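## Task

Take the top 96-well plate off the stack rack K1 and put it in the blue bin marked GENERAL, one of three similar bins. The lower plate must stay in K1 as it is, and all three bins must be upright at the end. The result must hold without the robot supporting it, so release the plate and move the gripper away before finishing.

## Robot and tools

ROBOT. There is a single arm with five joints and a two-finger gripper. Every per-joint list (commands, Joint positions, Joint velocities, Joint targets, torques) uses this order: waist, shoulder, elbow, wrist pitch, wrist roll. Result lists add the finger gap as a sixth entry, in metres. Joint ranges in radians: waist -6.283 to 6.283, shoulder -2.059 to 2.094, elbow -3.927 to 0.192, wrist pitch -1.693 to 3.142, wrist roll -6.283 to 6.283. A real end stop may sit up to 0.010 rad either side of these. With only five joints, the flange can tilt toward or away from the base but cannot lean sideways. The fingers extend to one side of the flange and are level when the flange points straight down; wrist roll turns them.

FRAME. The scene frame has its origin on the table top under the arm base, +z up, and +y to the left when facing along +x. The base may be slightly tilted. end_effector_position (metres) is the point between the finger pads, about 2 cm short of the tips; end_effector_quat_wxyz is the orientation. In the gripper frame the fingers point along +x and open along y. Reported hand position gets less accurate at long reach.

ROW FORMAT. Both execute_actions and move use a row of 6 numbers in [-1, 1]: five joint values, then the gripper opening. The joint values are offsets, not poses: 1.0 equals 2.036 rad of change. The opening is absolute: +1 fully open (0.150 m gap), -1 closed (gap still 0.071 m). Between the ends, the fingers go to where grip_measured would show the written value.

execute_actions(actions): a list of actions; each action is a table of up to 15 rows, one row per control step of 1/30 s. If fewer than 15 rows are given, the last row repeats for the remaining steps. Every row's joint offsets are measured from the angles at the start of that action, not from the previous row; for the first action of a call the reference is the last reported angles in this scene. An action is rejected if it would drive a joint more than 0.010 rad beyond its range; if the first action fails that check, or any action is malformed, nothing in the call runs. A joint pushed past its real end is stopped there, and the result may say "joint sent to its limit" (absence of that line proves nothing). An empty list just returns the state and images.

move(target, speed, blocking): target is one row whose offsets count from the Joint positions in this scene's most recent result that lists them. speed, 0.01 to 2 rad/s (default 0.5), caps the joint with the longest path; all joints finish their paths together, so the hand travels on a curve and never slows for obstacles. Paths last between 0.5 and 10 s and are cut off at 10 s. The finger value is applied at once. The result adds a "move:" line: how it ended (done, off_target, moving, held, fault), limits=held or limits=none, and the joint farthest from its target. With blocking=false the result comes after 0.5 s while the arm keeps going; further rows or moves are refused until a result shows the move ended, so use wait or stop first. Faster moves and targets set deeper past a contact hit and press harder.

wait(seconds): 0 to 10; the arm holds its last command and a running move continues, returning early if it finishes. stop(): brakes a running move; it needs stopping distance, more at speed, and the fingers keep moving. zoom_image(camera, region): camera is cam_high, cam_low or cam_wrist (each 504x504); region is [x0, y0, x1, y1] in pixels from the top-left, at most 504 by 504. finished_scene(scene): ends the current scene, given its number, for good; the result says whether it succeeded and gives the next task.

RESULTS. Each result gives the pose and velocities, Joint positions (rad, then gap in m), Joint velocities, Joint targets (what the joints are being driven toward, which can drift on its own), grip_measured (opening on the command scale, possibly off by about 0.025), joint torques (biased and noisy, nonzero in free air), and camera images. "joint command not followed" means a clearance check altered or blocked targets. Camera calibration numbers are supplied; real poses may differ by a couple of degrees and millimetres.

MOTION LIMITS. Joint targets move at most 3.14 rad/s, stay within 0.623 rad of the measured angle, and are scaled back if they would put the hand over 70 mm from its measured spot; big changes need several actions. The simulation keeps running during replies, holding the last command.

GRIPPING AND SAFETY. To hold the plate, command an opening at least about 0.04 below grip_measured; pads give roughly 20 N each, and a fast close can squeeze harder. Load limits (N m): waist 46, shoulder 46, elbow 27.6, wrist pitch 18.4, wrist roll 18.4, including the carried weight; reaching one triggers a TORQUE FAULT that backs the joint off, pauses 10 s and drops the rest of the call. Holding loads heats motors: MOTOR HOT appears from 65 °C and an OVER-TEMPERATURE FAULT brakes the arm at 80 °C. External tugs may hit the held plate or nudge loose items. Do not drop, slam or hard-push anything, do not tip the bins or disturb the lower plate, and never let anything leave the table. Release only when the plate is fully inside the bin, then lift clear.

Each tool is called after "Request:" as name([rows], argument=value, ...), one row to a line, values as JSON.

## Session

Request:
execute_actions(actions=[])

Scene clock: 0.00 s.
end_effector_position=(+0.0896, +0.3737, +0.3984) grip_measured=+1.00 end_effector_quat_wxyz=(+0.834, +0.045, -0.046, +0.548) end_effector_velocity=(-0.000, -0.000, -0.000) end_effector_angular_velocity=(+0.000, +0.000, -0.000)
Joint names: [waist, shoulder, elbow, wrist pitch, wrist roll]
Joint positions: [ 1.412 -0.936 -0.33   1.151  0.267  0.15 ]
Joint velocities: [ 0.001 -0.     0.    -0.     0.001  0.   ]
Joint torques (N m, as the arm reports them, + toward a larger angle): no reading
Motor temperatures (°C, as the motors report them): [35 31 35 35 37]
Joint targets: [1.412 -0.936 -0.330 1.151 0.267]
camera_calibration (this result's frames):
cam_wrist: T_world_to_cam=[[0.897372, -0.362185, -0.252081, 0.150674], [-0.425473, -0.558662, -0.711948, 0.521101], [0.117029, 0.746136, -0.655428, 0.0604356], [0, 0, 0, 1]] pos_world=[0.0794306, 0.300598, 0.44859]

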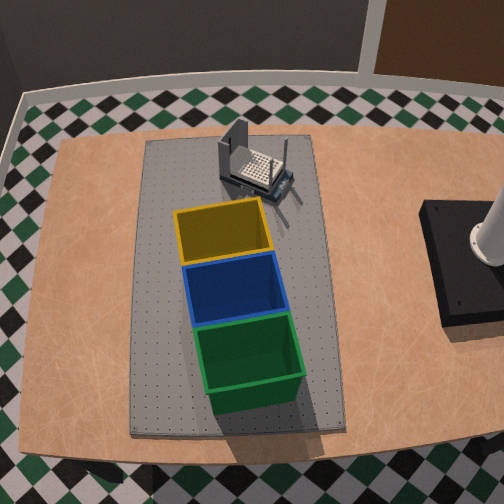

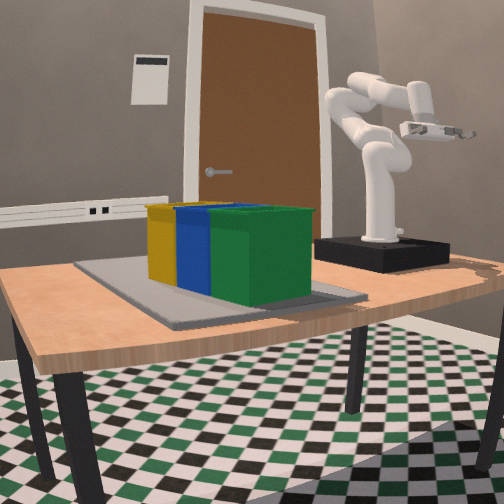

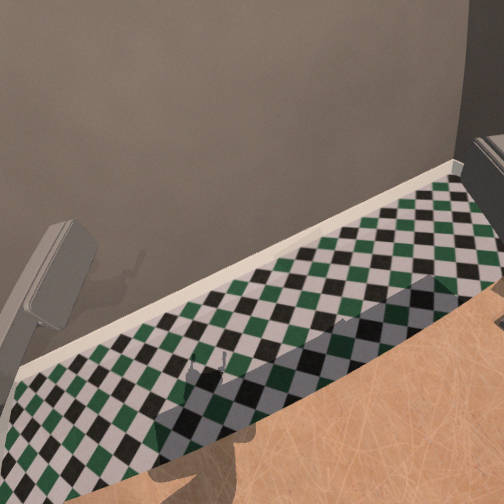

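Request:
zoom_image(camera="cam_high", region=[150, 180, 330, 360])

Request:
zoom_image(camera="cam_high", region=[200, 105, 320, 225])

Request:
zoom_image(camera="cam_low", region=[130, 180, 330, 320])

Region (150, 180, 330, 360) of cam_high's 504x504 image, scaled by 2.800, with more detail than that image has.

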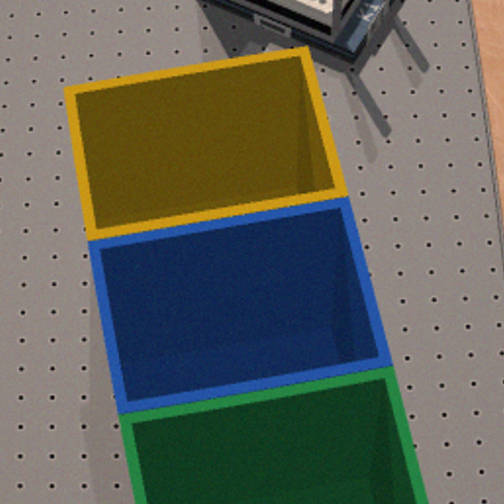

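Region (200, 105, 320, 225) of cam_high's 504x504 image, scaled by 4.200, with more detail than that image has.

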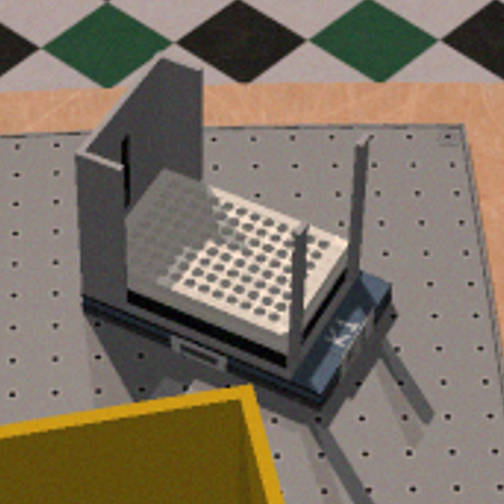

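Region (130, 180, 330, 320) of cam_low's 504x504 image, scaled by 2.520, with more detail than that image has; it fills the top 353 rows of this view, and the rest is white.

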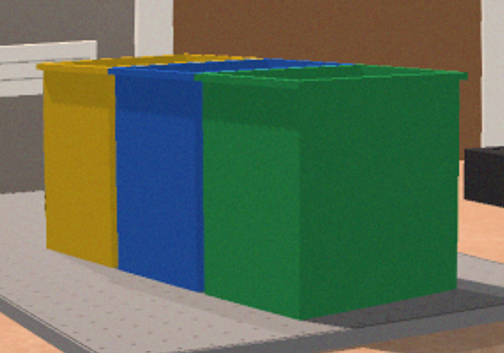

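Request:
move(target=[-0.58816, 0.75506, -0.71744, 0.31356, -0.13114, -1], speed=0.9)

Scene clock: 16.97 s.
end_effector_position=(+0.6349, +0.1488, +0.2401) grip_measured=-0.98 end_effector_quat_wxyz=(+0.951, -0.029, +0.287, +0.113) end_effector_velocity=(+0.001, -0.002, -0.001) end_effector_angular_velocity=(-0.000, +0.002, -0.002)
Joint names: [waist, shoulder, elbow, wrist pitch, wrist roll]
Joint positions: [ 0.215  0.601 -1.791  1.789  0.     0.072]
Joint velocities: [-0.003  0.003 -0.003  0.001 -0.001  0.   ]
Joint torques (N m, as the arm reports them, + toward a larger angle): [  0.05 -19.12  -9.82  -0.75  -0.29]
Motor temperatures (°C, as the motors report them): [35 31 36 35 37]
Joint targets: [0.215 0.601 -1.791 1.789 0.000]
move: done; limits=none; farthest joint: the waist, 0.000 radians from its target (1.197 radians at the start)
camera_calibration (this result's frames):
cam_wrist: T_world_to_cam=[[0.0953689, -0.975979, -0.195883, 0.127063], [-0.992468, -0.078025, -0.0944433, 0.654977], [0.0768909, 0.203414, -0.976069, 0.243895], [0, 0, 0, 1]] pos_world=[0.619173, 0.125503, 0.324806]

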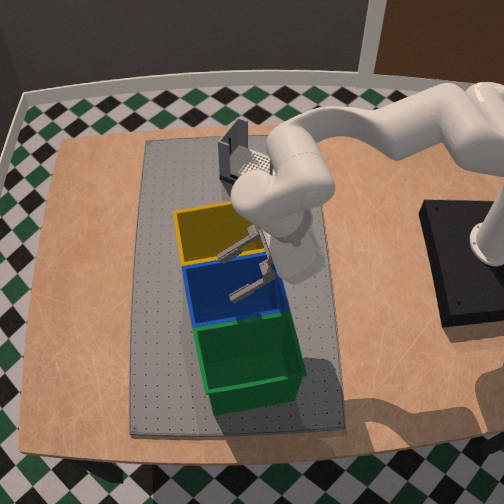

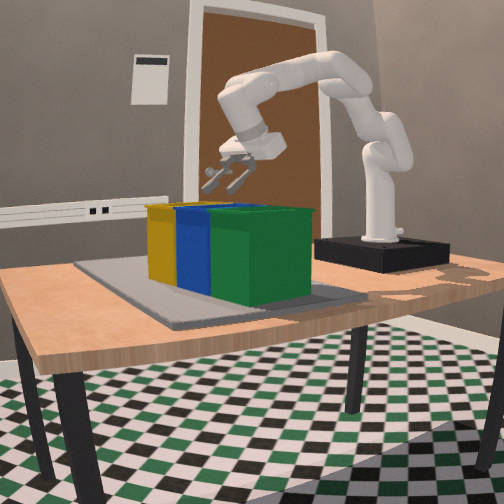

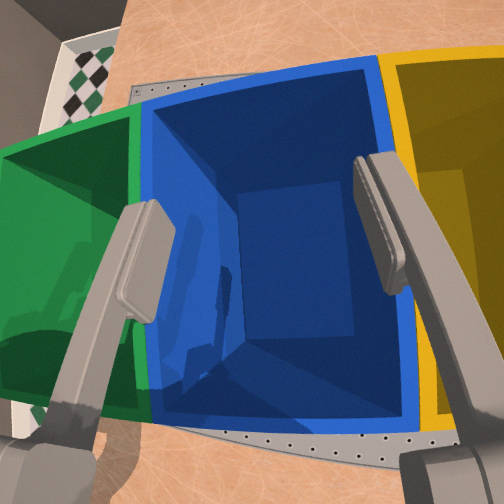

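Request:
zoom_image(camera="cam_wrist", region=[120, 40, 420, 140])

Request:
zoom_image(camera="cam_wrist", region=[130, 350, 450, 450])

Region (120, 40, 420, 140) of cam_wrist's 504x504 image, scaled by 1.680, with more detail than that image has.

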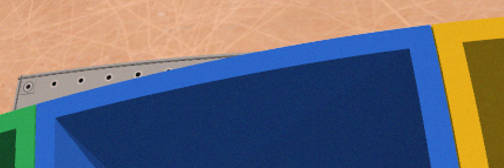

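Region (130, 350, 450, 450) of cam_wrist's 504x504 image, scaled by 1.575, with more detail than that image has; it fills the top 158 rows of this view, and the rest is white.

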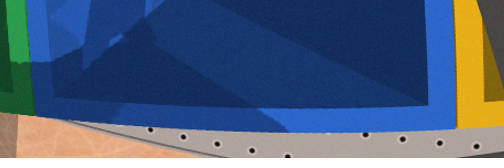

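Request:
move(target=[-0.00047, 0.026259, 0.043831, -0.07009, 0, -1], speed=0.15)

Request:
execute_actions([
  [[0,0,0,0,0,-0.95],[0,0,0,0,0,-0.92],[0,0,0,0,0,-0.89],[0,0,0,0,0,-0.86],[0,0,0,0,0,-0.83],[0,0,0,0,0,-0.80],[0,0,0,0,0,-0.77],[0,0,0,0,0,-0.75],[0,0,0,0,0,-0.73],[0,0,0,0,0,-0.71],[0,0,0,0,0,-0.69],[0,0,0,0,0,-0.68],[0,0,0,0,0,-0.67],[0,0,0,0,0,-0.66],[0,0,0,0,0,-0.65]],
  [[0,0,0,0,0,-0.64],[0,0,0,0,0,-0.63],[0,0,0,0,0,-0.62],[0,0,0,0,0,-0.61],[0,0,0,0,0,-0.60],[0,0,0,0,0,-0.59],[0,0,0,0,0,-0.58],[0,0,0,0,0,-0.57],[0,0,0,0,0,-0.56],[0,0,0,0,0,-0.55],[0,0,0,0,0,-0.54],[0,0,0,0,0,-0.53],[0,0,0,0,0,-0.52],[0,0,0,0,0,-0.51],[0,0,0,0,0,-0.50]],
  [[0,0,0,0,0,-0.50]],
])

Scene clock: 22.30 s.
end_effector_position=(+0.6350, +0.1488, +0.1803) grip_measured=-0.98 end_effector_quat_wxyz=(+0.951, -0.029, +0.287, +0.112) end_effector_velocity=(-0.001, -0.000, -0.003) end_effector_angular_velocity=(-0.001, +0.003, -0.000)
Joint names: [waist, shoulder, elbow, wrist pitch, wrist roll]
Joint positions: [ 0.214  0.654 -1.702  1.647  0.     0.072]
Joint velocities: [ 0.     0.003  0.003 -0.003  0.001  0.   ]
Joint torques (N m, as the arm reports them, + toward a larger angle): [  0.1  -19.55  -9.44  -0.72  -0.34]
Motor temperatures (°C, as the motors report them): [35 31 36 35 37]
Joint targets: [0.214 0.654 -1.701 1.647 0.000]
move: done; limits=none; farthest joint: the waist, 0.000 radians from its target (0.001 radians at the start)
camera_calibration (this result's frames):
cam_wrist: T_world_to_cam=[[0.0944834, -0.976056, -0.19593, 0.115926], [-0.992519, -0.0770681, -0.0946963, 0.649373], [0.0773289, 0.203411, -0.976035, 0.185268], [0, 0, 0, 1]] pos_world=[0.619235, 0.12551, 0.265035]

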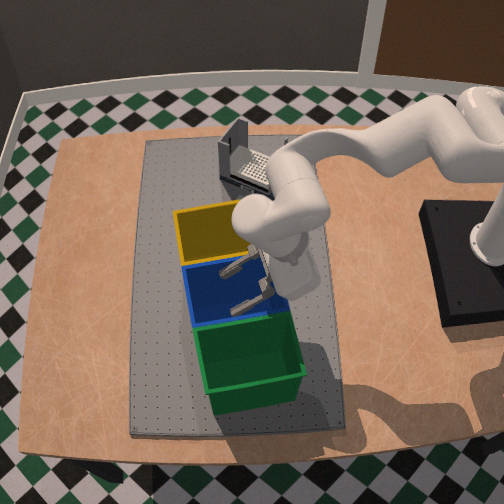

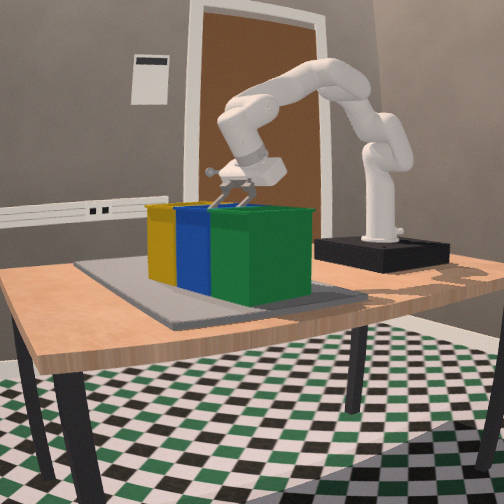

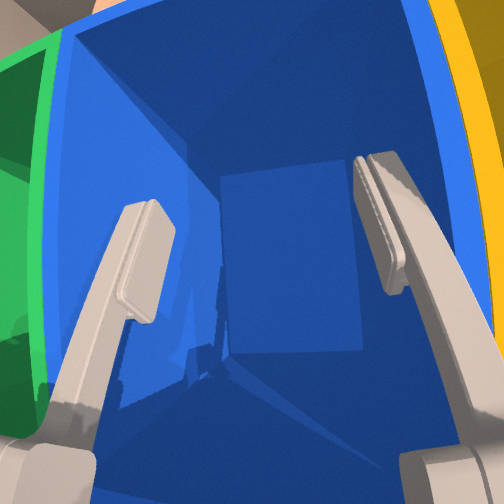

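Scene clock: 23.80 s.
end_effector_position=(+0.6350, +0.1487, +0.1804) grip_measured=-0.58 end_effector_quat_wxyz=(+0.951, -0.029, +0.287, +0.112) end_effector_velocity=(+0.000, -0.000, -0.000) end_effector_angular_velocity=(-0.000, -0.000, -0.001)
Joint names: [waist, shoulder, elbow, wrist pitch, wrist roll]
Joint positions: [ 0.214  0.654 -1.702  1.647  0.     0.088]
Joint velocities: [-0.     0.    -0.    -0.     0.001  0.   ]
Joint torques (N m, as the arm reports them, + toward a larger angle): [ -0.01 -19.53  -9.51  -0.88  -0.47]
Motor temperatures (°C, as the motors report them): [35 31 36 35 37]
Joint targets: [0.214 0.654 -1.702 1.647 0.000]
camera_calibration (this result's frames):
cam_wrist: T_world_to_cam=[[0.0941721, -0.97611, -0.19581, 0.115994], [-0.992546, -0.0767697, -0.0946558, 0.649337], [0.0773622, 0.203264, -0.976063, 0.185326], [0, 0, 0, 1]] pos_world=[0.619236, 0.125403, 0.265066]

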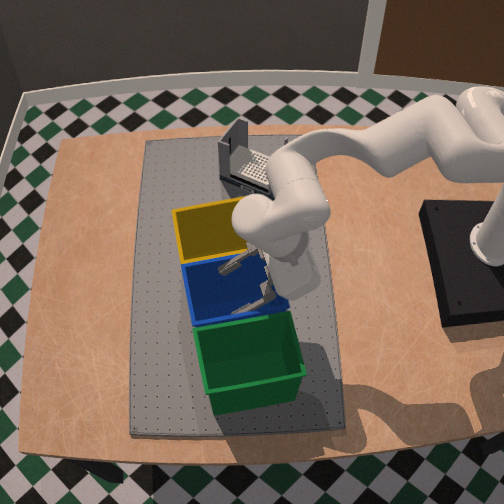

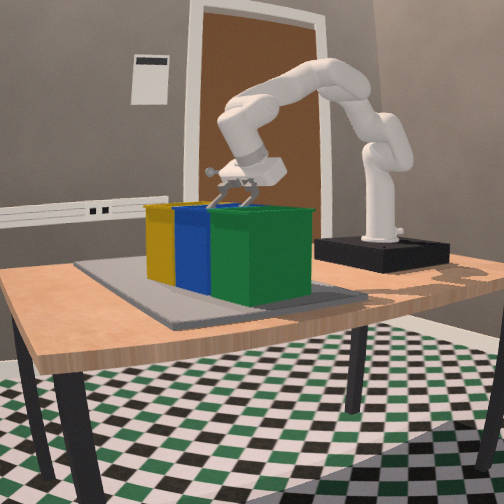

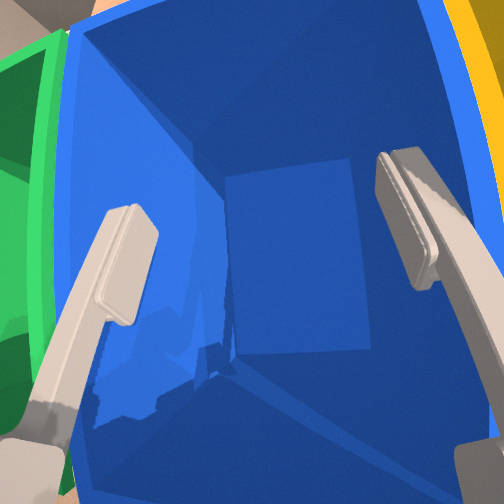

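Request:
move(target=[0, -0.18089, 0.24695, -0.26203, 0, -0.9], speed=0.45)

Request:
move(target=[-0.30100, 0.00301, 0.12959, -0.22863, 0.07029, 1], speed=0.6)

Scene clock: 35.00 s.
end_effector_position=(+0.6216, +0.1447, +0.2600) grip_measured=-0.90 end_effector_quat_wxyz=(+0.989, -0.006, +0.093, +0.115) end_effector_velocity=(+0.000, -0.000, +0.001) end_effector_angular_velocity=(+0.001, -0.003, -0.001)
Joint names: [waist, shoulder, elbow, wrist pitch, wrist roll]
Joint positions: [ 0.214  0.286 -1.199  1.114  0.     0.075]
Joint velocities: [-0.    -0.003  0.002 -0.002  0.     0.   ]
Joint torques (N m, as the arm reports them, + toward a larger angle): [  0.13 -16.05  -9.6   -1.54  -0.41]
Motor temperatures (°C, as the motors report them): [35 31 36 35 37]
Joint targets: [0.214 0.286 -1.199 1.114 0.000]
move: done; limits=none; farthest joint: the shoulder, 0.001 radians from its target (0.368 radians at the start)
camera_calibration (this result's frames):
cam_wrist: T_world_to_cam=[[0.174506, -0.956759, -0.232721, 0.0858319], [-0.882001, -0.0468125, -0.468916, 0.667585], [0.437746, 0.287089, -0.852032, -0.00347871], [0, 0, 0, 1]] pos_world=[0.575355, 0.11437, 0.330052]

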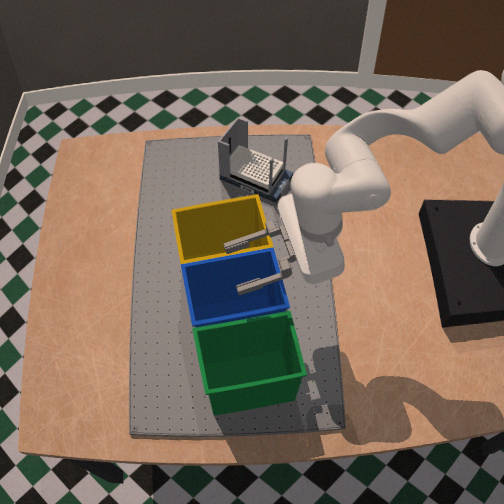

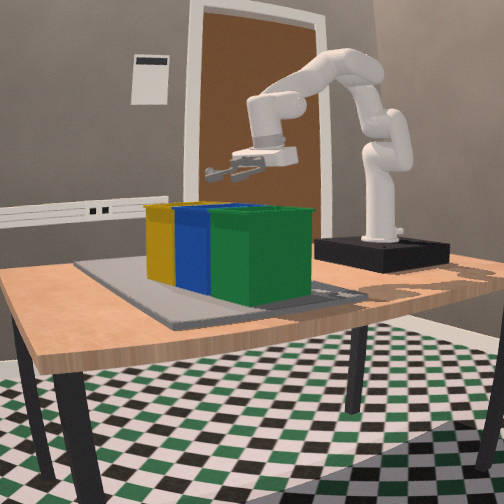

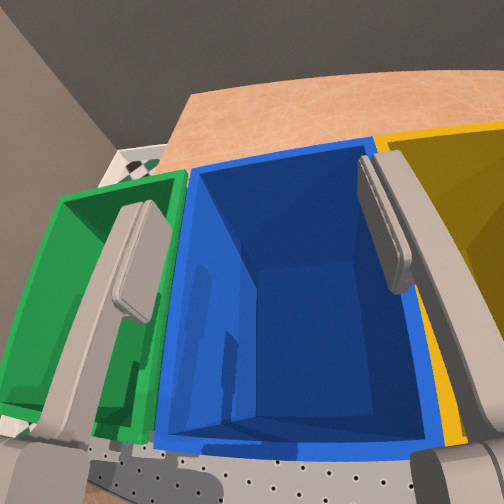

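Scene clock: 36.87 s.
end_effector_position=(+0.5689, -0.2529, +0.2147) grip_measured=+1.00 end_effector_quat_wxyz=(+0.966, +0.008, -0.001, -0.259) end_effector_velocity=(-0.001, -0.002, +0.000) end_effector_angular_velocity=(-0.001, -0.002, -0.004)
Joint names: [waist, shoulder, elbow, wrist pitch, wrist roll]
Joint positions: [-0.398  0.292 -0.936  0.648  0.144  0.15 ]
Joint velocities: [-0.003  0.     0.001 -0.003  0.001  0.   ]
Joint torques (N m, as the arm reports them, + toward a larger angle): [  0.32 -14.74  -8.54  -1.94  -0.3 ]
Motor temperatures (°C, as the motors report them): [35 31 36 35 37]
Joint targets: [-0.399 0.292 -0.935 0.648 0.144]
move: done; limits=none; farthest joint: the waist, 0.001 radians from its target (0.613 radians at the start)
camera_calibration (this result's frames):
cam_wrist: T_world_to_cam=[[-0.491742, -0.835919, -0.24378, 0.116043], [-0.583881, 0.524251, -0.619874, 0.588422], [0.645966, -0.16248, -0.745874, -0.159783], [0, 0, 0, 1]] pos_world=[0.503846, -0.23744, 0.273859]

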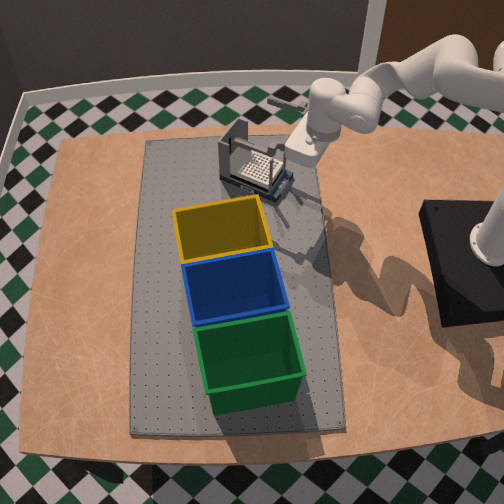

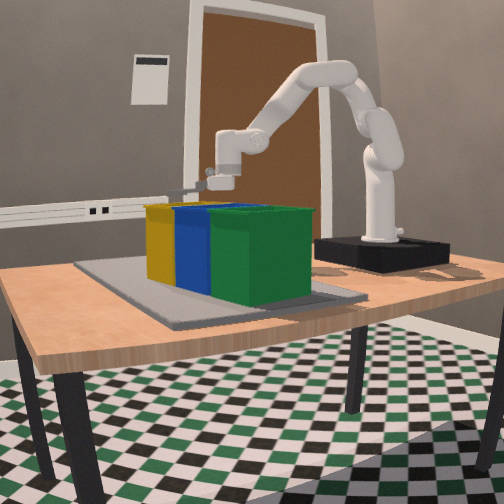

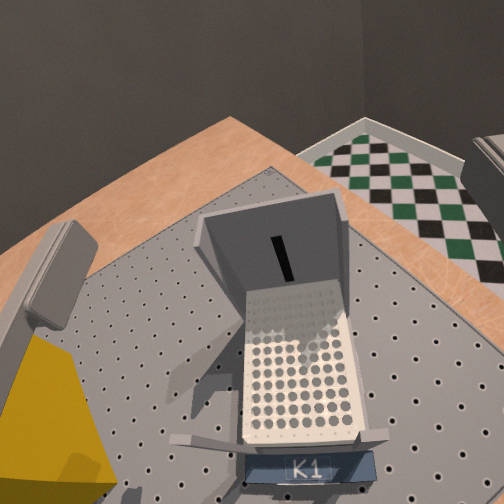

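Request:
zoom_image(camera="cam_wrist", region=[160, 180, 410, 490])

Request:
zoom_image(camera="cam_high", region=[150, 180, 330, 360])

Region (160, 180, 410, 490) of cam_wrist's 504x504 image, scaled by 1.626, with more detail than that image has; it fills the left 406 columns of this view, and the rest is white.

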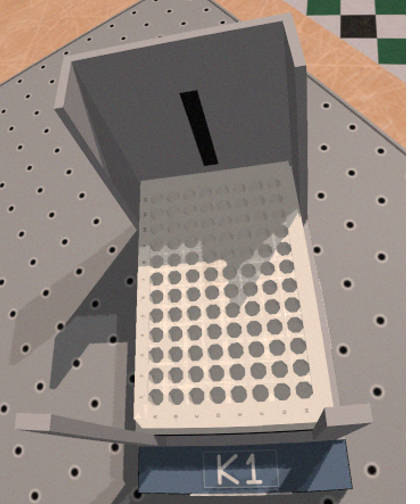

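Region (150, 180, 330, 360) of cam_high's 504x504 image, scaled by 2.800, with more detail than that image has.

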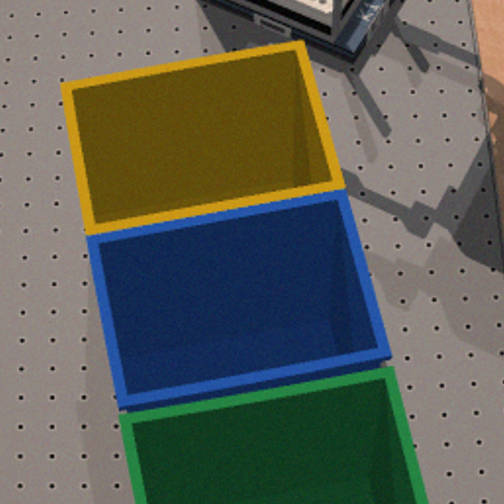

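Request:
zoom_image(camera="cam_wrist", region=[235, 270, 375, 370])

Request:
zoom_image(camera="cam_wrist", region=[235, 360, 395, 460])

Region (235, 270, 375, 370) of cam_wrist's 504x504 image, scaled by 3.600, with more detail than that image has; it fills the top 360 rows of this view, and the rest is white.

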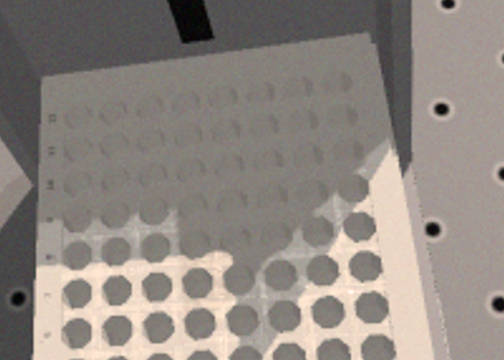

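Region (235, 360, 395, 460) of cam_wrist's 504x504 image, scaled by 3.150, with more detail than that image has; it fills the top 315 rows of this view, and the rest is white.

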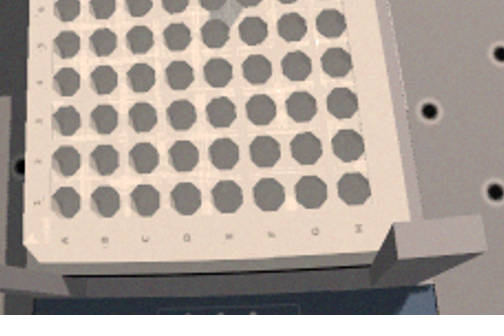

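Request:
move(target=[0.00638, 0.18811, -0.01395, -0.17407, 0.0167, 0.4], speed=0.3)

Scene clock: 44.37 s.
end_effector_position=(+0.5626, -0.2447, +0.0679) grip_measured=+0.40 end_effector_quat_wxyz=(+0.963, +0.008, -0.001, -0.269) end_effector_velocity=(+0.000, -0.000, -0.001) end_effector_angular_velocity=(+0.000, +0.000, -0.000)
Joint names: [waist, shoulder, elbow, wrist pitch, wrist roll]
Joint positions: [-0.385  0.675 -0.964  0.294  0.177  0.126]
Joint velocities: [ 0.     0.003 -0.001 -0.001  0.     0.   ]
Joint torques (N m, as the arm reports them, + toward a larger angle): [  0.1  -16.3   -5.73  -1.82  -0.35]
Motor temperatures (°C, as the motors report them): [35 31 36 35 37]
Joint targets: [-0.385 0.675 -0.964 0.294 0.178]
move: done; limits=none; farthest joint: the wrist pitch, 0.001 radians from its target (0.355 radians at the start)
camera_calibration (this result's frames):
cam_wrist: T_world_to_cam=[[-0.509228, -0.825407, -0.2437, 0.0964527], [-0.572839, 0.536399, -0.619784, 0.486174], [0.642294, -0.176011, -0.745975, -0.26516], [0, 0, 0, 1]] pos_world=[0.497927, -0.227842, 0.127025]

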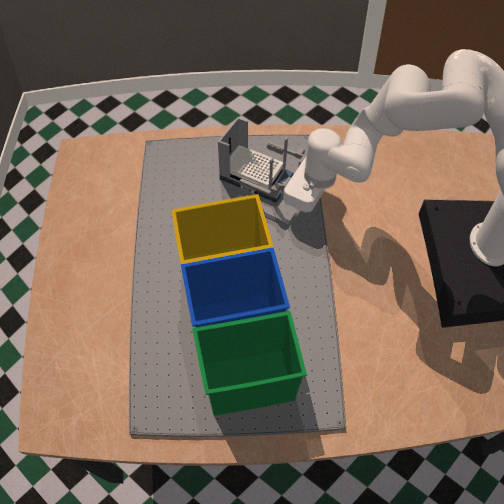

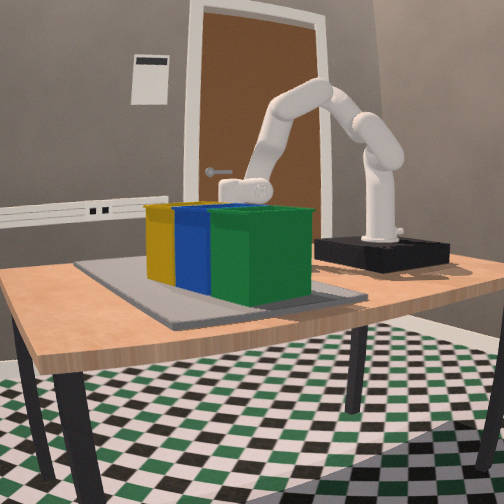

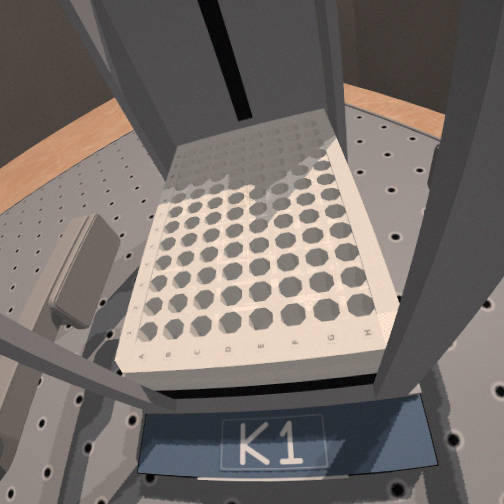

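Request:
zoom_image(camera="cam_wrist", region=[100, 230, 420, 430])

Request:
zoom_image(camera="cam_wrist", region=[140, 95, 380, 255])

Request:
zoom_image(camera="cam_high", region=[215, 130, 305, 220])

Region (100, 230, 420, 430) of cam_wrist's 504x504 image, scaled by 1.575, with more detail than that image has; it fills the top 315 rows of this view, and the rest is white.

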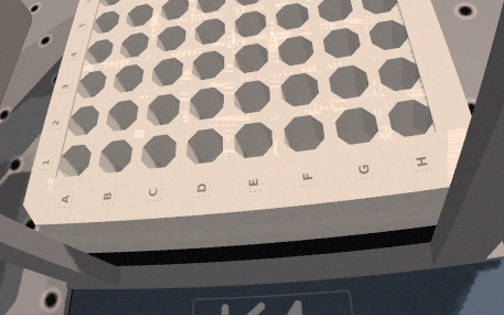

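Region (140, 95, 380, 255) of cam_wrist's 504x504 image, scaled by 2.100, with more detail than that image has.

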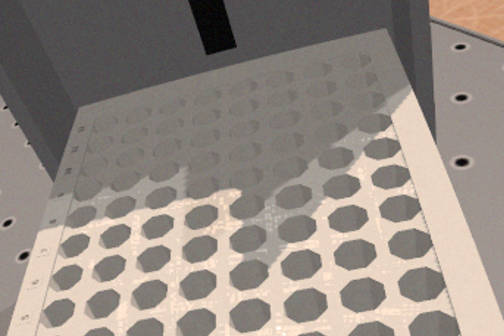

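Region (215, 130, 305, 220) of cam_high's 504x504 image, scaled by 5.600, with more detail than that image has.

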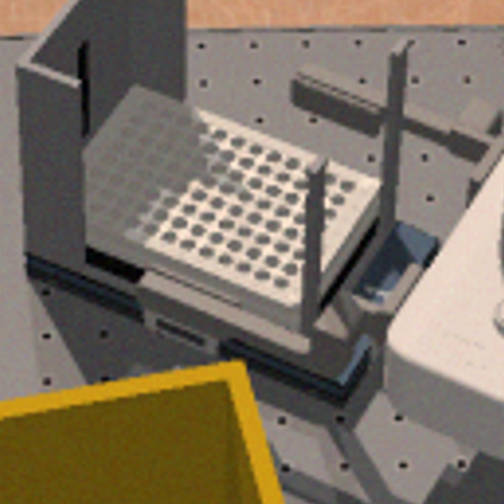

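Request:
move(target=[0.00176, 0.015244, -0.006546, -0.008697, -0.0002, -0.45], speed=0.05)

Scene clock: 55.27 s.
end_effector_position=(+0.5639, -0.2426, +0.0582) grip_measured=-0.45 end_effector_quat_wxyz=(+0.964, +0.008, -0.001, -0.267) end_effector_velocity=(+0.000, +0.000, -0.001) end_effector_angular_velocity=(-0.000, -0.001, +0.000)
Joint names: [waist, shoulder, elbow, wrist pitch, wrist roll]
Joint positions: [-0.382  0.706 -0.977  0.277  0.177  0.093]
Joint velocities: [ 0.     0.003 -0.001 -0.002  0.    -0.   ]
Joint torques (N m, as the arm reports them, + toward a larger angle): [  0.29 -16.31  -5.47  -1.83  -0.24]
Motor temperatures (°C, as the motors report them): [35 31 36 35 37]
Joint targets: [-0.382 0.706 -0.977 0.277 0.177]
move: done; limits=none; farthest joint: the waist, 0.000 radians from its target (0.004 radians at the start)
camera_calibration (this result's frames):
cam_wrist: T_world_to_cam=[[-0.505935, -0.827427, -0.243708, 0.0940988], [-0.574866, 0.534089, -0.619901, 0.480385], [0.643085, -0.17353, -0.745874, -0.272742], [0, 0, 0, 1]] pos_world=[0.499161, -0.226038, 0.117293]

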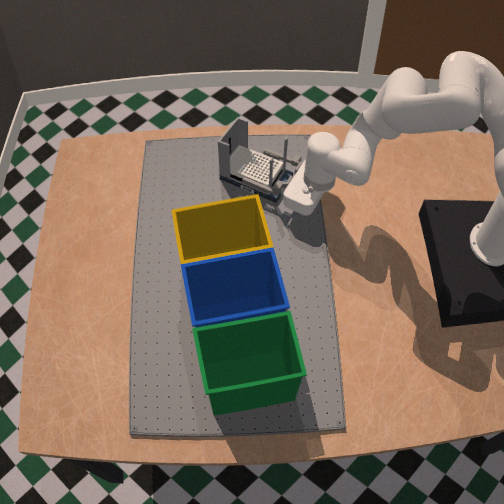

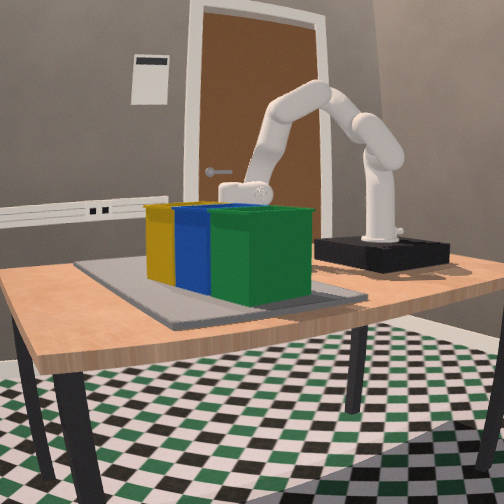

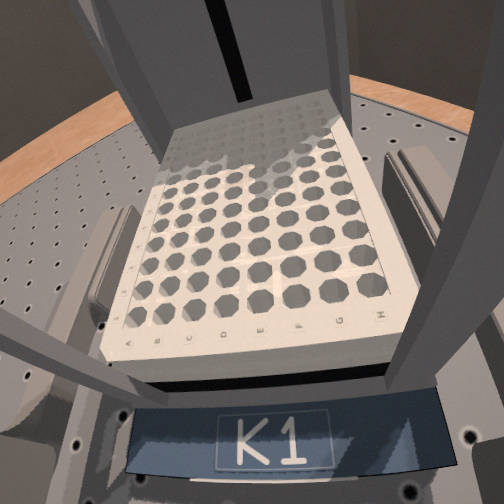

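Request:
zoom_image(camera="cam_wrist", region=[60, 130, 460, 370])

Region (60, 130, 460, 370) of cam_wrist's 504x504 image, scaled by 1.260, with more detail than that image has; it fills the top 302 rows of this view, and the rest is white.

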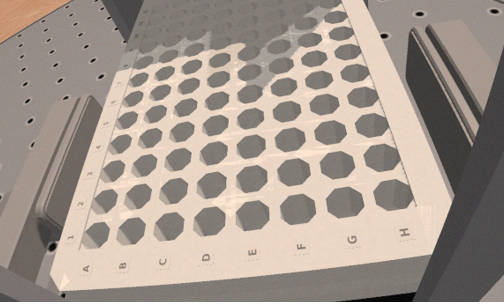

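Request:
move(target=[0.00197, 0.0003, -0.0006, 0.0003, 0.00197, -0.52], speed=0.02)

Request:
execute_actions([
  [[0,0,0,0,0,-0.53],[0,0,0,0,0,-0.54],[0,0,0,0,0,-0.55],[0,0,0,0,0,-0.56],[0,0,0,0,0,-0.57],[0,0,0,0,0,-0.578],[0,0,0,0,0,-0.586],[0,0,0,0,0,-0.594],[0,0,0,0,0,-0.602],[0,0,0,0,0,-0.61],[0,0,0,0,0,-0.616],[0,0,0,0,0,-0.622],[0,0,0,0,0,-0.628],[0,0,0,0,0,-0.634],[0,0,0,0,0,-0.64]],
  [[0,0,0,0,0,-0.648],[0,0,0,0,0,-0.656],[0,0,0,0,0,-0.664],[0,0,0,0,0,-0.672],[0,0,0,0,0,-0.68],[0,0,0,0,0,-0.69],[0,0,0,0,0,-0.70],[0,0,0,0,0,-0.71],[0,0,0,0,0,-0.72],[0,0,0,0,0,-0.73],[0,0,0,0,0,-0.74]],
])

Scene clock: 57.87 s.
end_effector_position=(+0.5648, -0.2410, +0.0581) grip_measured=-0.52 end_effector_quat_wxyz=(+0.964, +0.008, -0.001, -0.267) end_effector_velocity=(+0.001, +0.001, +0.001) end_effector_angular_velocity=(-0.001, -0.002, +0.000)
Joint names: [waist, shoulder, elbow, wrist pitch, wrist roll]
Joint positions: [-0.378  0.706 -0.979  0.277  0.181  0.09 ]
Joint velocities: [ 0.002 -0.001 -0.002  0.001  0.002 -0.   ]
Joint torques (N m, as the arm reports them, + toward a larger angle): [  0.37 -16.3   -5.62  -1.89  -0.24]
Motor temperatures (°C, as the motors report them): [35 31 36 35 37]
Joint targets: [-0.378 0.706 -0.979 0.277 0.181]
move: done; limits=none; farthest joint: the waist, 0.000 radians from its target (0.004 radians at the start)
camera_calibration (this result's frames):
cam_wrist: T_world_to_cam=[[-0.505919, -0.827443, -0.243691, 0.0958256], [-0.574881, 0.534066, -0.619908, 0.480063], [0.643085, -0.173529, -0.745875, -0.273052], [0, 0, 0, 1]] pos_world=[0.500055, -0.224478, 0.117284]

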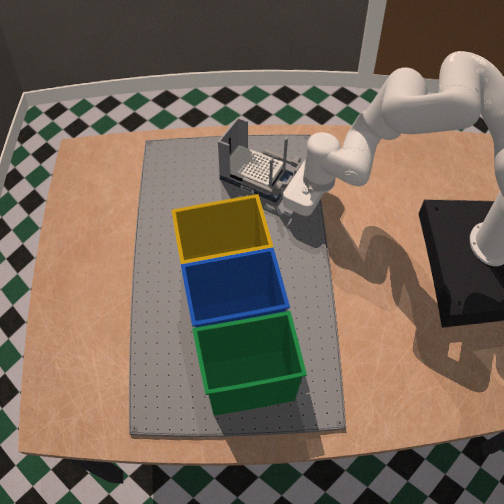

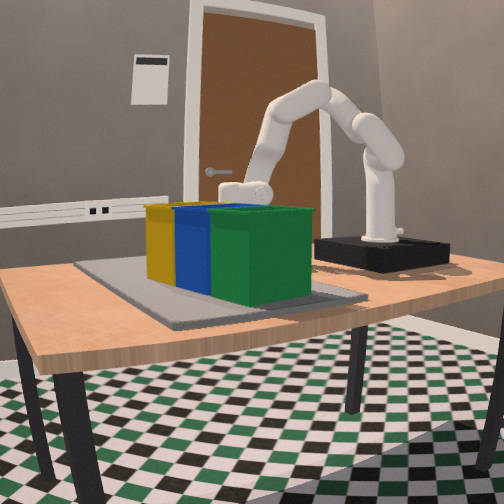

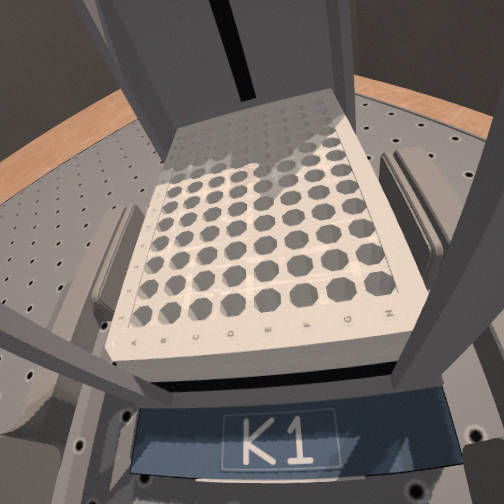

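Scene clock: 58.87 s.
end_effector_position=(+0.5648, -0.2410, +0.0581) grip_measured=-0.62 end_effector_quat_wxyz=(+0.964, +0.008, -0.001, -0.267) end_effector_velocity=(+0.000, -0.000, +0.000) end_effector_angular_velocity=(-0.000, -0.001, -0.000)
Joint names: [waist, shoulder, elbow, wrist pitch, wrist roll]
Joint positions: [-0.378  0.706 -0.979  0.277  0.181  0.086]
Joint velocities: [ 0.    -0.    -0.    -0.001  0.001  0.   ]
Joint torques (N m, as the arm reports them, + toward a larger angle): [  0.13 -16.28  -5.66  -1.8   -0.23]
Motor temperatures (°C, as the motors report them): [35 31 36 35 37]
Joint targets: [-0.378 0.706 -0.979 0.277 0.181]
camera_calibration (this result's frames):
cam_wrist: T_world_to_cam=[[-0.505904, -0.827452, -0.243689, 0.0958211], [-0.574897, 0.534056, -0.619902, 0.480064], [0.643083, -0.173514, -0.74588, -0.273049], [0, 0, 0, 1]] pos_world=[0.500056, -0.224471, 0.117281]

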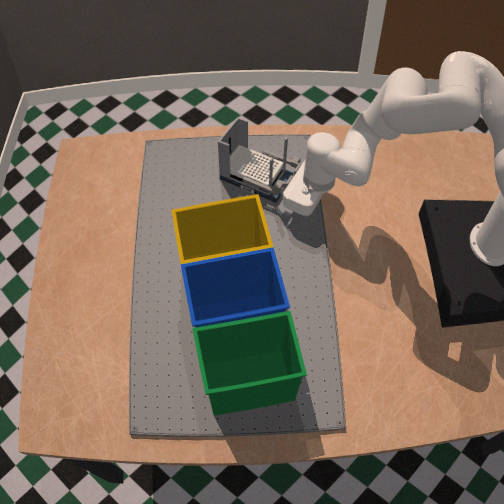

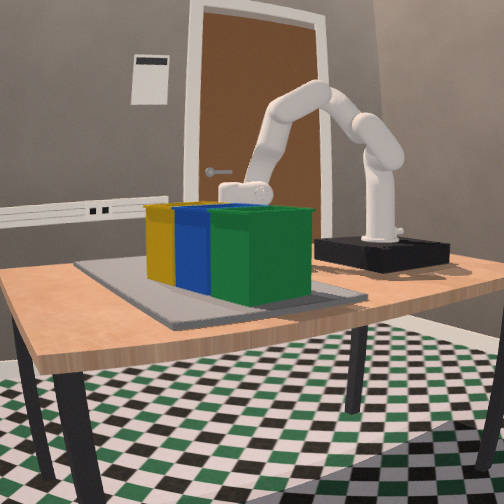

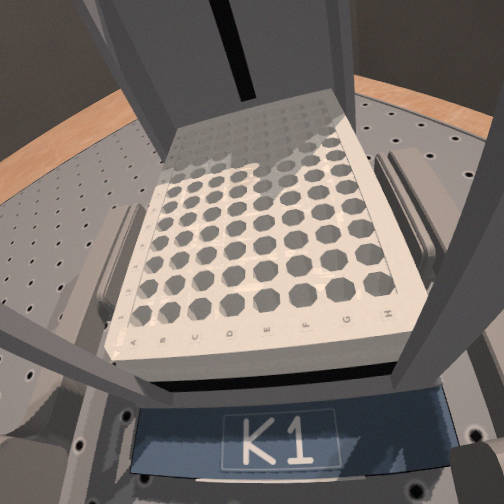

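Clean grasp, no side load. Lifting.

Request:
move(target=[0.0005, -0.045194, 0.01698, 0.028214, 0.0005, -0.74], speed=0.1)

Scene clock: 60.47 s.
end_effector_position=(+0.5644, -0.2409, +0.0880) grip_measured=-0.62 end_effector_quat_wxyz=(+0.964, +0.008, -0.001, -0.267) end_effector_velocity=(+0.000, -0.001, +0.002) end_effector_angular_velocity=(-0.001, -0.002, -0.000)
Joint names: [waist, shoulder, elbow, wrist pitch, wrist roll]
Joint positions: [-0.377  0.615 -0.944  0.335  0.182  0.086]
Joint velocities: [-0.001 -0.004  0.     0.002 -0.    -0.   ]
Joint torques (N m, as the arm reports them, + toward a larger angle): [  0.38 -16.2   -6.4   -1.88  -0.36]
Motor temperatures (°C, as the motors report them): [35 31 36 35 37]
Joint targets: [-0.377 0.614 -0.944 0.335 0.182]
move: done; limits=none; farthest joint: the shoulder, 0.001 radians from its target (0.092 radians at the start)
camera_calibration (this result's frames):
cam_wrist: T_world_to_cam=[[-0.505948, -0.827437, -0.243649, 0.10304], [-0.575009, 0.534095, -0.619763, 0.498319], [0.642947, -0.173467, -0.746008, -0.250431], [0, 0, 0, 1]] pos_world=[0.499685, -0.224333, 0.147122]

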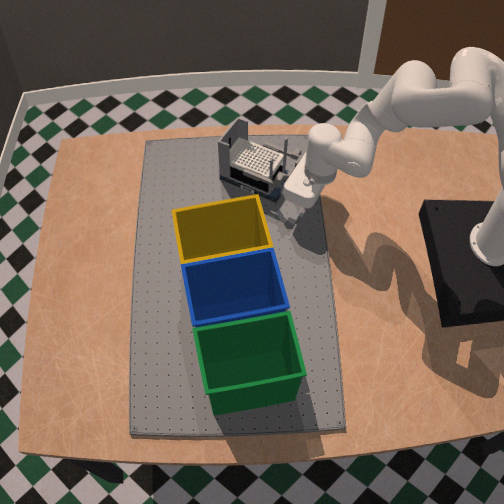

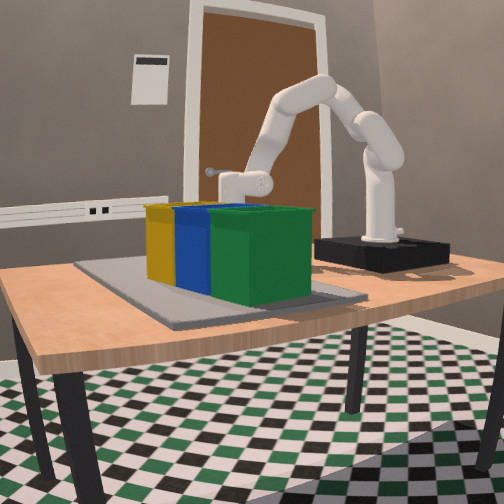

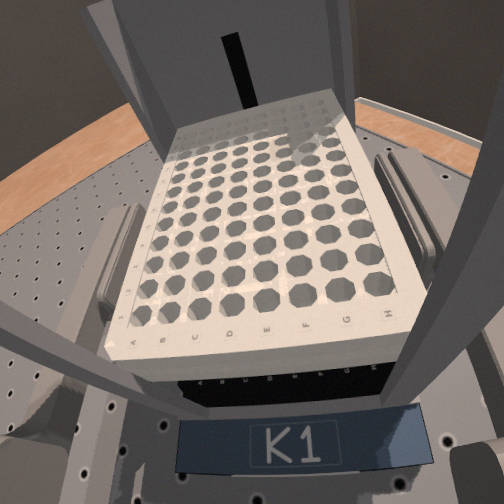

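Request:
move(target=[0.00067, -0.057947, 0.015579, 0.042369, 0.00067, -0.74], speed=0.13)

Request:
move(target=[0.00084, -0.067058, 0.007704, 0.059354, 0.00084, -0.74], speed=0.15)

Scene clock: 65.37 s.
end_effector_position=(+0.5641, -0.2408, +0.1279) grip_measured=-0.62 end_effector_quat_wxyz=(+0.964, +0.008, -0.001, -0.267) end_effector_velocity=(-0.000, -0.000, +0.001) end_effector_angular_velocity=(+0.000, +0.000, -0.000)
Joint names: [waist, shoulder, elbow, wrist pitch, wrist roll]
Joint positions: [-0.376  0.497 -0.912  0.421  0.183  0.086]
Joint velocities: [-0.    -0.003  0.001  0.002  0.     0.   ]
Joint torques (N m, as the arm reports them, + toward a larger angle): [  0.2  -15.93  -6.85  -1.88  -0.28]
Motor temperatures (°C, as the motors report them): [35 31 36 35 37]
Joint targets: [-0.376 0.497 -0.912 0.421 0.183]
move: done; limits=none; farthest joint: the wrist pitch, 0.001 radians from its target (0.087 radians at the start)
camera_calibration (this result's frames):
cam_wrist: T_world_to_cam=[[-0.50594, -0.827444, -0.243641, 0.112696], [-0.575023, 0.534085, -0.619759, 0.522833], [0.642941, -0.173461, -0.746015, -0.220456], [0, 0, 0, 1]] pos_world=[0.499399, -0.224229, 0.187024]

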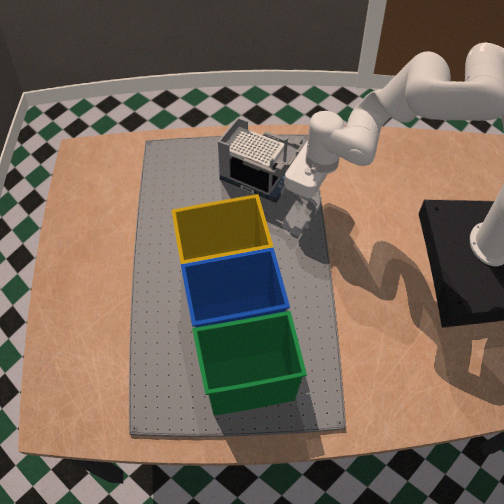

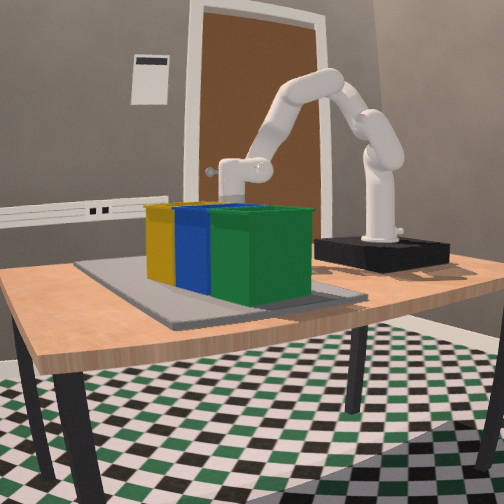

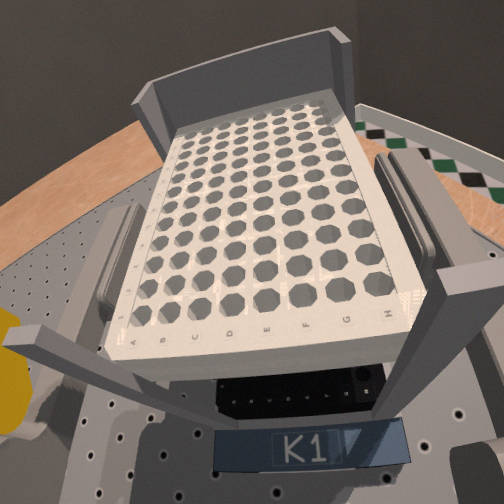

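Scene clock: 66.80 s.
end_effector_position=(+0.5640, -0.2407, +0.1777) grip_measured=-0.62 end_effector_quat_wxyz=(+0.964, +0.008, -0.001, -0.267) end_effector_velocity=(+0.001, -0.001, +0.003) end_effector_angular_velocity=(-0.001, -0.004, -0.002)
Joint names: [waist, shoulder, elbow, wrist pitch, wrist roll]
Joint positions: [-0.374  0.361 -0.897  0.541  0.185  0.086]
Joint velocities: [-0.    -0.005 -0.001  0.002  0.001  0.   ]
Joint torques (N m, as the arm reports them, + toward a larger angle): [  0.21 -15.13  -7.83  -2.01  -0.29]
Motor temperatures (°C, as the motors report them): [35 31 36 35 37]
Joint targets: [-0.374 0.360 -0.897 0.541 0.185]
move: done; limits=none; farthest joint: the wrist pitch, 0.001 radians from its target (0.121 radians at the start)
camera_calibration (this result's frames):
cam_wrist: T_world_to_cam=[[-0.506007, -0.827422, -0.243579, 0.124838], [-0.575195, 0.534143, -0.61955, 0.553663], [0.642735, -0.173391, -0.746209, -0.183064], [0, 0, 0, 1]] pos_world=[0.499294, -0.224183, 0.236826]

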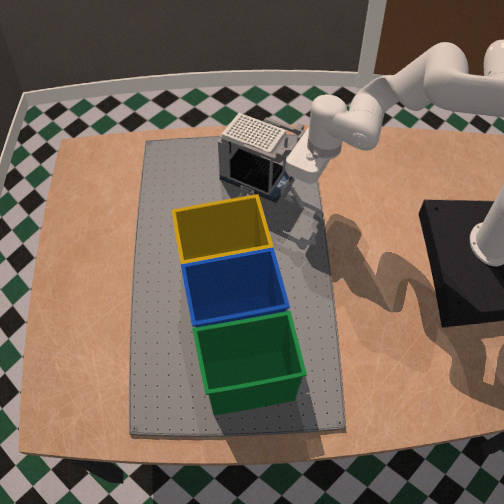

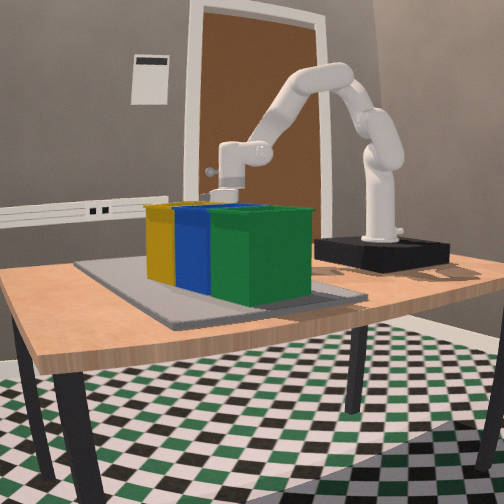

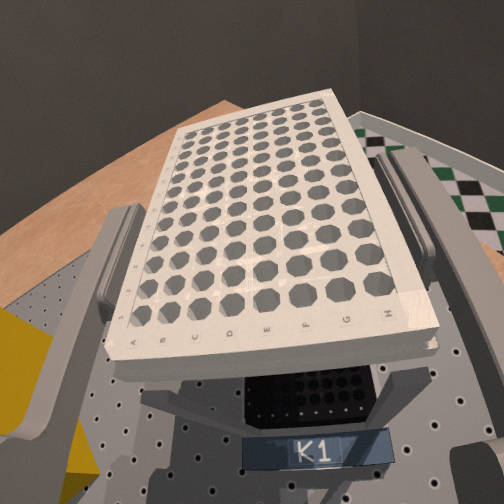

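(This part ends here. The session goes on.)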